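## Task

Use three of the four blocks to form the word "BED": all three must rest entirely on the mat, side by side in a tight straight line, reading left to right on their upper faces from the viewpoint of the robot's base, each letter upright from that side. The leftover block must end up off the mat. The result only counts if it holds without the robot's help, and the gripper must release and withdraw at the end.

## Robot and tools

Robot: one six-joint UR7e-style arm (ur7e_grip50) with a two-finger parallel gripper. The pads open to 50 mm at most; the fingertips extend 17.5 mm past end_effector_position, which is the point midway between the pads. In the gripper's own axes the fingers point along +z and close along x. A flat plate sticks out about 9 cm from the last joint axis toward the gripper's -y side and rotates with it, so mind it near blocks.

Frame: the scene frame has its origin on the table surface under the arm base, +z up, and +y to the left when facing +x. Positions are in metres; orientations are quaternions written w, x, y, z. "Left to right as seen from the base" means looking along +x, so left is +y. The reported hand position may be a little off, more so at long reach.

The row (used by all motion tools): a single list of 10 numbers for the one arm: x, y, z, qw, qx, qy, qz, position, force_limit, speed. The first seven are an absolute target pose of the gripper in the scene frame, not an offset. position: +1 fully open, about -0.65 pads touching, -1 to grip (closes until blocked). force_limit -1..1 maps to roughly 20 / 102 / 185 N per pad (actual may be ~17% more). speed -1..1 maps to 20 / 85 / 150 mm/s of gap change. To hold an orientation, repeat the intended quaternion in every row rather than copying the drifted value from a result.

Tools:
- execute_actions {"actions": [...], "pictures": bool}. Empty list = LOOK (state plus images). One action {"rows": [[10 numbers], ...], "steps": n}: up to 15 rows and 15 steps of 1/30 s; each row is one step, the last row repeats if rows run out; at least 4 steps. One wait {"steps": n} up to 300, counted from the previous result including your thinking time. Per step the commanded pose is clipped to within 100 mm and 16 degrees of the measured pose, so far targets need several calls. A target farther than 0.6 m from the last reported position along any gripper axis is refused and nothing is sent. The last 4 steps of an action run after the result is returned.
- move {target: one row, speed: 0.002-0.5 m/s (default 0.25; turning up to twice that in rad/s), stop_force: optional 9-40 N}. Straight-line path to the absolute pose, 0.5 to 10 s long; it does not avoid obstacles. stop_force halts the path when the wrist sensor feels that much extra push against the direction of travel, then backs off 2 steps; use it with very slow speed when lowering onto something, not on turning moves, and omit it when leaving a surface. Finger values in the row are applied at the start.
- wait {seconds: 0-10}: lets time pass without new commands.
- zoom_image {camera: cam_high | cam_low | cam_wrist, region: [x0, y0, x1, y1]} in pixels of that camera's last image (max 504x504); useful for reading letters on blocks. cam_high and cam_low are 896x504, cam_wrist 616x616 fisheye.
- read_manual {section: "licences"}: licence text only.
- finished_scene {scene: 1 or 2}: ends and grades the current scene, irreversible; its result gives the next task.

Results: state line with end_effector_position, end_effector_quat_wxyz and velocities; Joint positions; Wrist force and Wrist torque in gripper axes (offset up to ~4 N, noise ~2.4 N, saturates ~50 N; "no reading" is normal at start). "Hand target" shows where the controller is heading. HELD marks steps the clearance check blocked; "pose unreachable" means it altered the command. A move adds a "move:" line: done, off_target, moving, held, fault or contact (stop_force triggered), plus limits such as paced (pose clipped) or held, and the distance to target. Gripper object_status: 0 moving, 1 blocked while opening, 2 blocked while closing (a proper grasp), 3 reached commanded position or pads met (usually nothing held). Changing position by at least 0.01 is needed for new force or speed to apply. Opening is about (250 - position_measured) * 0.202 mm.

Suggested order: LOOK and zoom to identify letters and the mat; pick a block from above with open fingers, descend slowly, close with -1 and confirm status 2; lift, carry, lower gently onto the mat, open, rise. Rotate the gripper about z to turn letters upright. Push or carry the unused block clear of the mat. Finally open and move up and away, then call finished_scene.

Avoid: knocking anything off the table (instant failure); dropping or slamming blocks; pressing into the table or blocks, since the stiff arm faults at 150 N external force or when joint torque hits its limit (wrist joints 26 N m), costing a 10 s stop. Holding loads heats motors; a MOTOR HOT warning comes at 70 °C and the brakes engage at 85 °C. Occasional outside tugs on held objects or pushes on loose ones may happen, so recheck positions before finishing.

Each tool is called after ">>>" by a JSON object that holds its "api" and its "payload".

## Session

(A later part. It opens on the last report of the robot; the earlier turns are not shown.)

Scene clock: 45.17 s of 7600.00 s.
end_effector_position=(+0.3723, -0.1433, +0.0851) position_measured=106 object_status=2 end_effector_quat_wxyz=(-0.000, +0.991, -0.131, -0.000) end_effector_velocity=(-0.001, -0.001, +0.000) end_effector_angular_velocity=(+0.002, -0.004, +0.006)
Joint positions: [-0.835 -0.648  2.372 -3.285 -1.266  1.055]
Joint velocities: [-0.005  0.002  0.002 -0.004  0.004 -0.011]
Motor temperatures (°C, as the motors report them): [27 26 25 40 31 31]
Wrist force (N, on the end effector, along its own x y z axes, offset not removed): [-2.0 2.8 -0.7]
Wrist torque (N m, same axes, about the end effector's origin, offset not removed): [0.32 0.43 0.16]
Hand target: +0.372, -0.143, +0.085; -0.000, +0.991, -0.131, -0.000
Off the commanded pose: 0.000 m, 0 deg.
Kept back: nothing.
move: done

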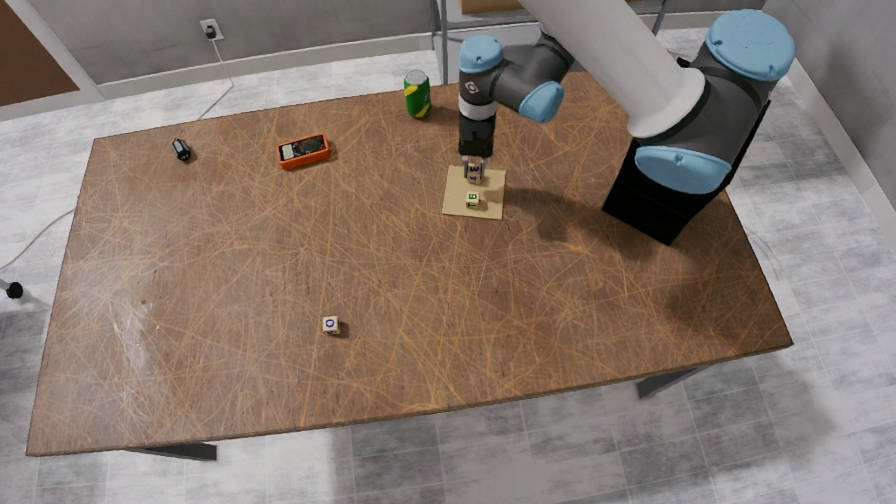

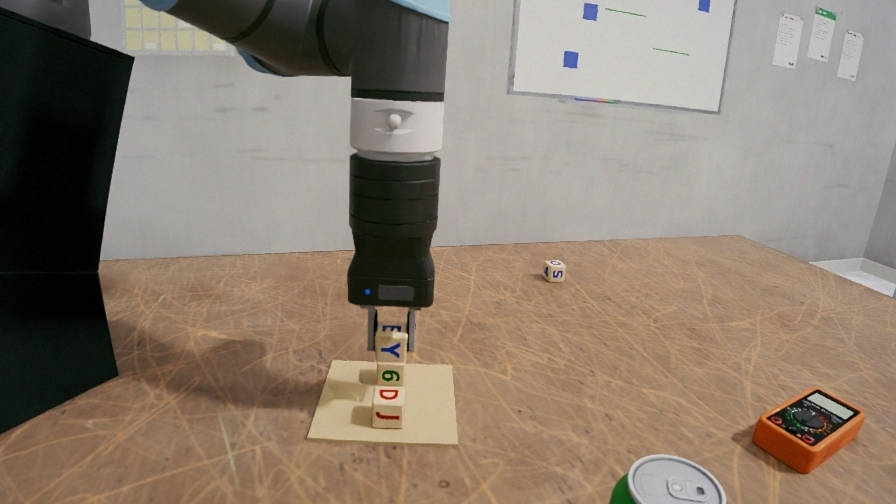

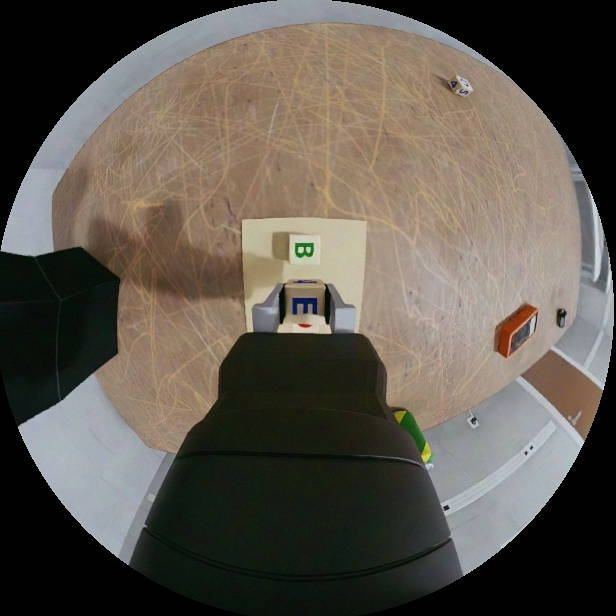

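>>> {"api": "move", "payload": {"target": [0.3725,-0.141,0.04,0,0.9914,-0.1305,0,-1,-0.5,0], "speed": 0.08}}

>>> {"api": "move", "payload": {"target": [0.3725,-0.141,0.024,0,0.9914,-0.1305,0,-1,-0.5,0], "speed": 0.004, "stop_force": 9}}

Scene clock: 46.37 s of 7600.00 s.
end_effector_position=(+0.3725, -0.1410, +0.0401) position_measured=106 object_status=2 end_effector_quat_wxyz=(-0.000, +0.991, -0.131, +0.000) end_effector_velocity=(-0.000, +0.000, -0.001) end_effector_angular_velocity=(+0.001, -0.000, -0.001)
Joint positions: [-0.795 -0.51   2.308 -3.372 -1.265  1.097]
Joint velocities: [ 0.001  0.004 -0.002 -0.003  0.001  0.002]
Motor temperatures (°C, as the motors report them): [27 26 25 40 31 31]
Wrist force (N, on the end effector, along its own x y z axes, offset not removed): [-1.2 0.3 -1.9]
Wrist torque (N m, same axes, about the end effector's origin, offset not removed): [-0.10 0.36 0.11]
Hand target: +0.373, -0.141, +0.040; +0.000, +0.991, -0.131, +0.000
Off the commanded pose: 0.000 m, 0 deg.
Kept back: nothing.
move: done

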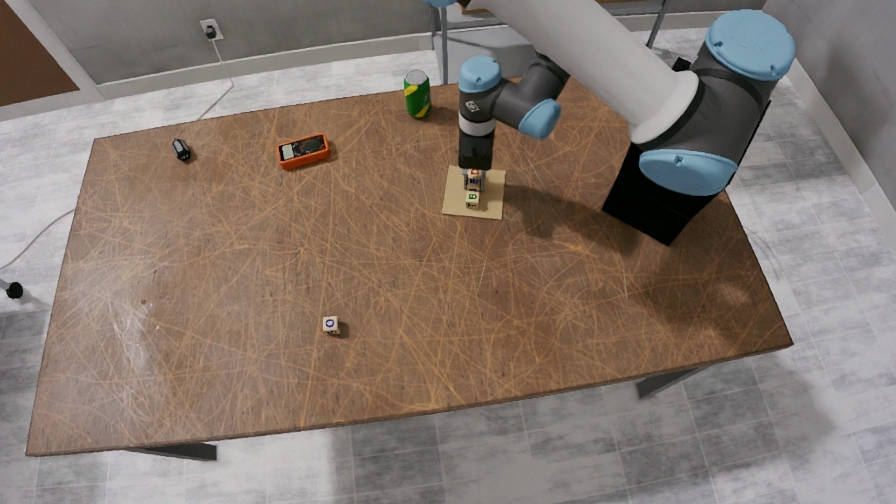

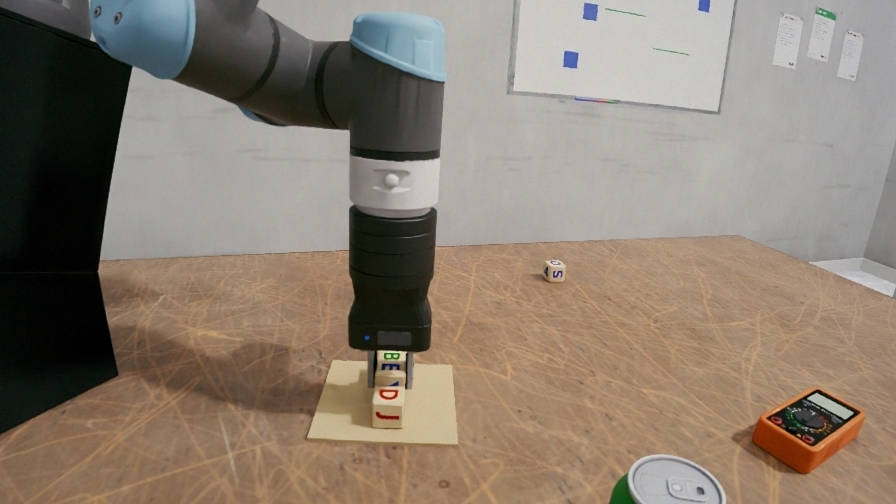

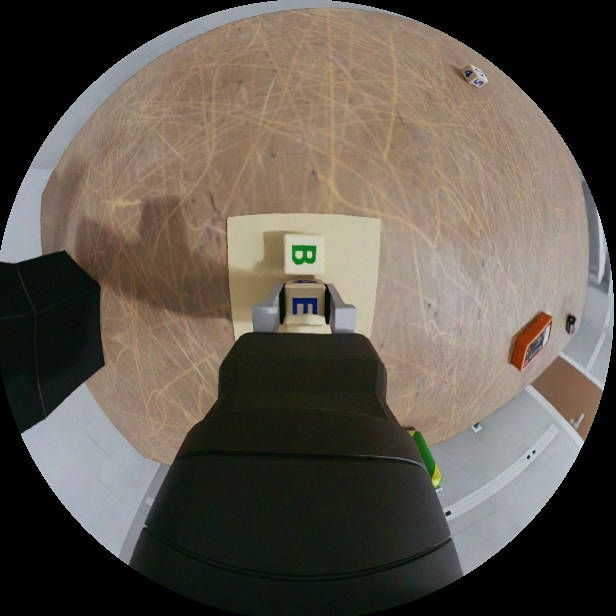

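Scene clock: 49.07 s of 7600.00 s.
end_effector_position=(+0.3726, -0.1410, +0.0308) position_measured=106 object_status=2 end_effector_quat_wxyz=(+0.000, +0.991, -0.130, +0.000) end_effector_velocity=(-0.001, +0.001, +0.001) end_effector_angular_velocity=(+0.001, +0.003, +0.001)
Joint positions: [-0.788 -0.483  2.293 -3.386 -1.265  1.105]
Joint velocities: [-0.    -0.003  0.003  0.004 -0.001 -0.002]
Motor temperatures (°C, as the motors report them): [27 26 25 40 31 31]
Wrist force (N, on the end effector, along its own x y z axes, offset not removed): [-12.0 0.2 -42.7]
Wrist torque (N m, same axes, about the end effector's origin, offset not removed): [0.09 -0.23 0.13]
Hand target: +0.373, -0.141, +0.031; -0.000, +0.991, -0.131, +0.000
Off the commanded pose: 0.007 m, 0 deg.
Kept back: nothing.
move: contact

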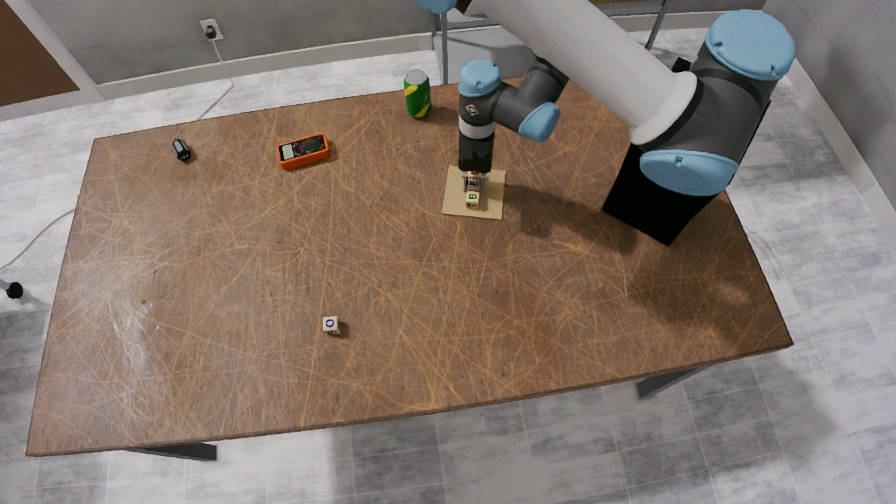

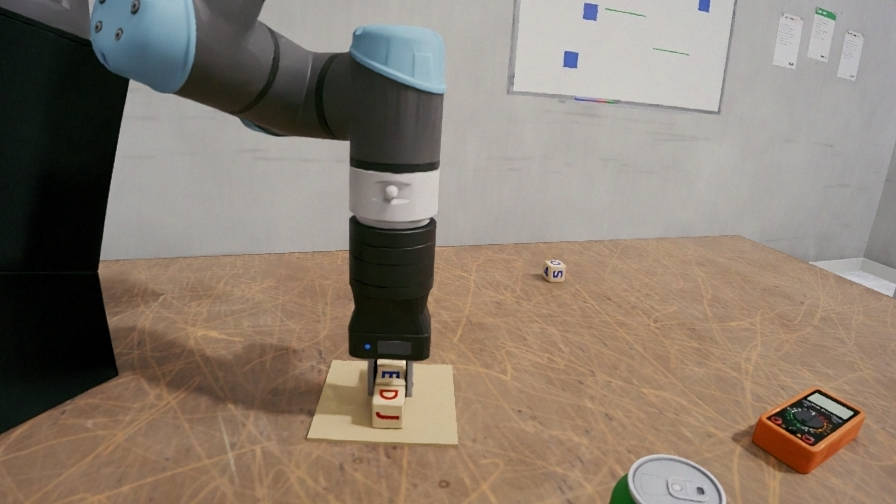

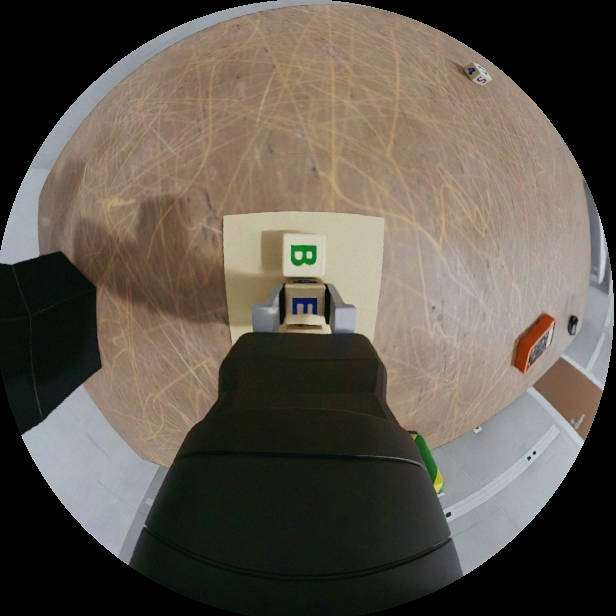

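>>> {"api": "move", "payload": {"target": [0.3725,-0.141,0.0314,0,0.9914,-0.1305,0,1,-0.5,0]}}

>>> {"api": "move", "payload": {"target": [0.3725,-0.141,0.22,0,0.9914,-0.1305,0,1,-0.5,0]}}

Scene clock: 50.00 s of 7600.00 s.
end_effector_position=(+0.3725, -0.1410, +0.0314) position_measured=3 object_status=3 end_effector_quat_wxyz=(-0.000, +0.991, -0.130, +0.000) end_effector_velocity=(+0.000, +0.000, +0.000) end_effector_angular_velocity=(+0.001, -0.001, -0.001)
Joint positions: [-0.788 -0.484  2.294 -3.385 -1.265  1.104]
Joint velocities: [-0.    -0.     0.     0.     0.002  0.   ]
Motor temperatures (°C, as the motors report them): [27 26 25 40 31 31]
Wrist force (N, on the end effector, along its own x y z axes, offset not removed): [-0.3 3.4 -0.9]
Wrist torque (N m, same axes, about the end effector's origin, offset not removed): [0.43 0.20 0.11]
Hand target: +0.372, -0.141, +0.031; -0.000, +0.991, -0.131, +0.000
Off the commanded pose: 0.000 m, 0 deg.
Kept back: nothing.
move: done

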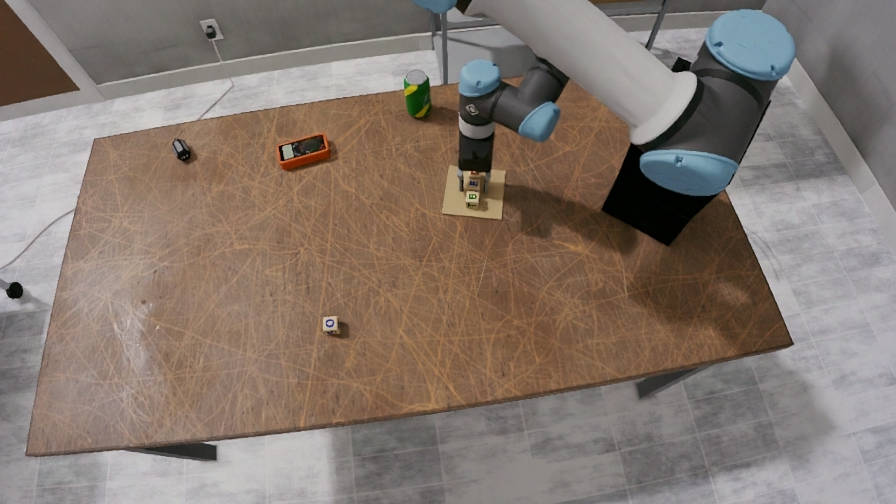

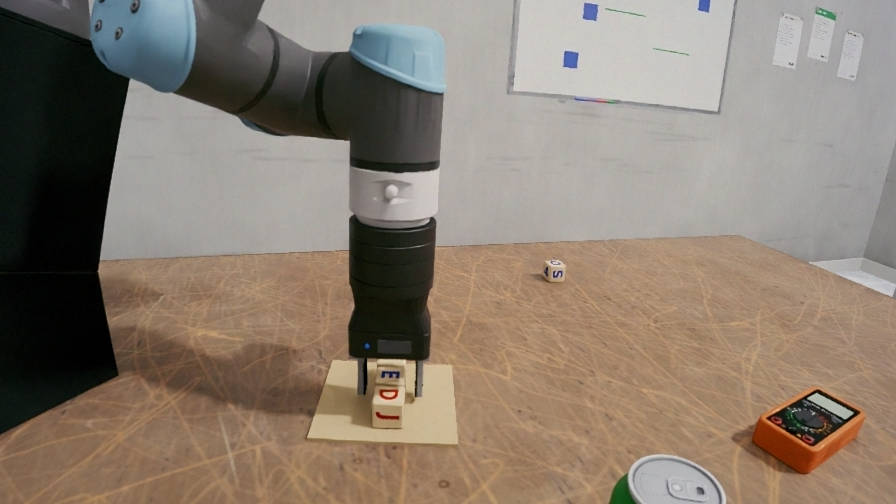

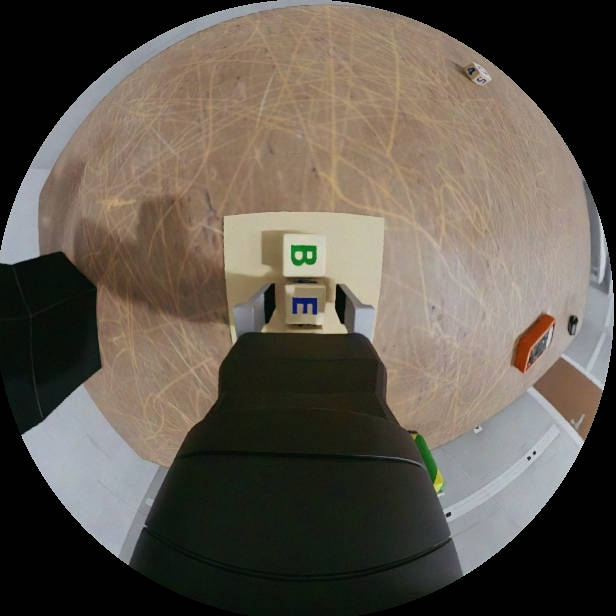

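Scene clock: 51.37 s of 7600.00 s.
end_effector_position=(+0.3725, -0.1409, +0.2197) position_measured=3 object_status=3 end_effector_quat_wxyz=(-0.000, +0.991, -0.131, +0.000) end_effector_velocity=(+0.000, -0.000, +0.001) end_effector_angular_velocity=(+0.001, -0.001, +0.001)
Joint positions: [-0.939 -1.128  2.481 -2.881 -1.268  0.946]
Joint velocities: [-0.001 -0.004 -0.001  0.006  0.001 -0.002]
Motor temperatures (°C, as the motors report them): [27 26 25 40 31 31]
Wrist force (N, on the end effector, along its own x y z axes, offset not removed): [-0.7 2.3 -1.7]
Wrist torque (N m, same axes, about the end effector's origin, offset not removed): [0.29 0.17 0.16]
Hand target: +0.372, -0.141, +0.220; -0.000, +0.991, -0.131, +0.000
Off the commanded pose: 0.000 m, 0 deg.
Kept back: nothing.
move: done

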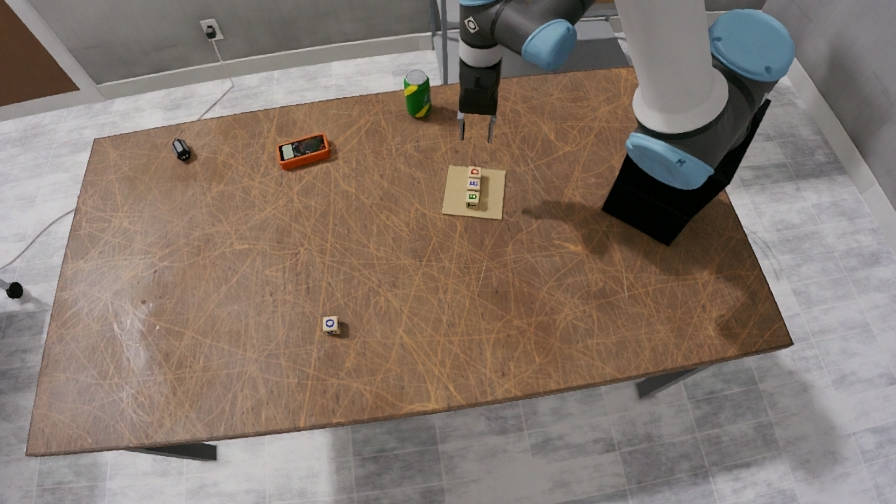

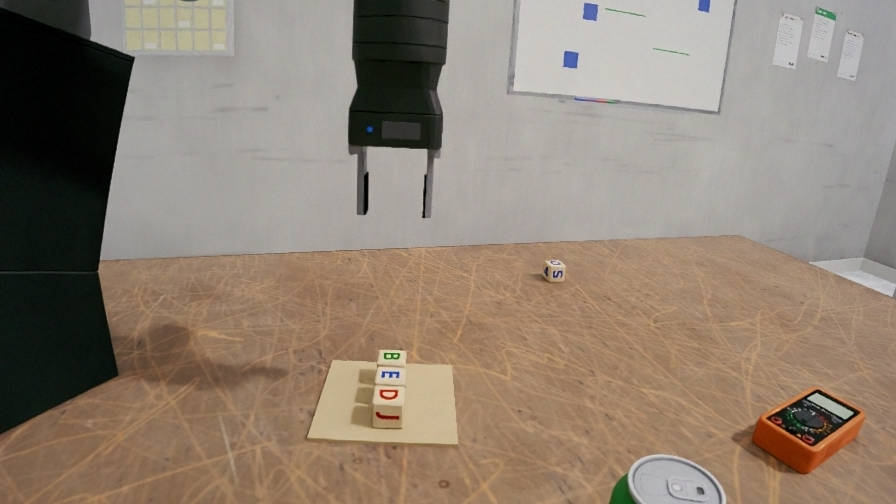

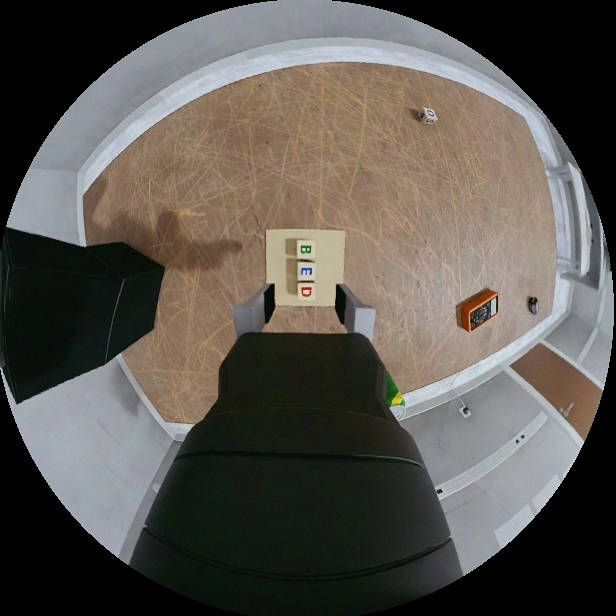

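>>> {"api": "finished_scene", "payload": {"scene": 2}}

The scene is finished: the task was done.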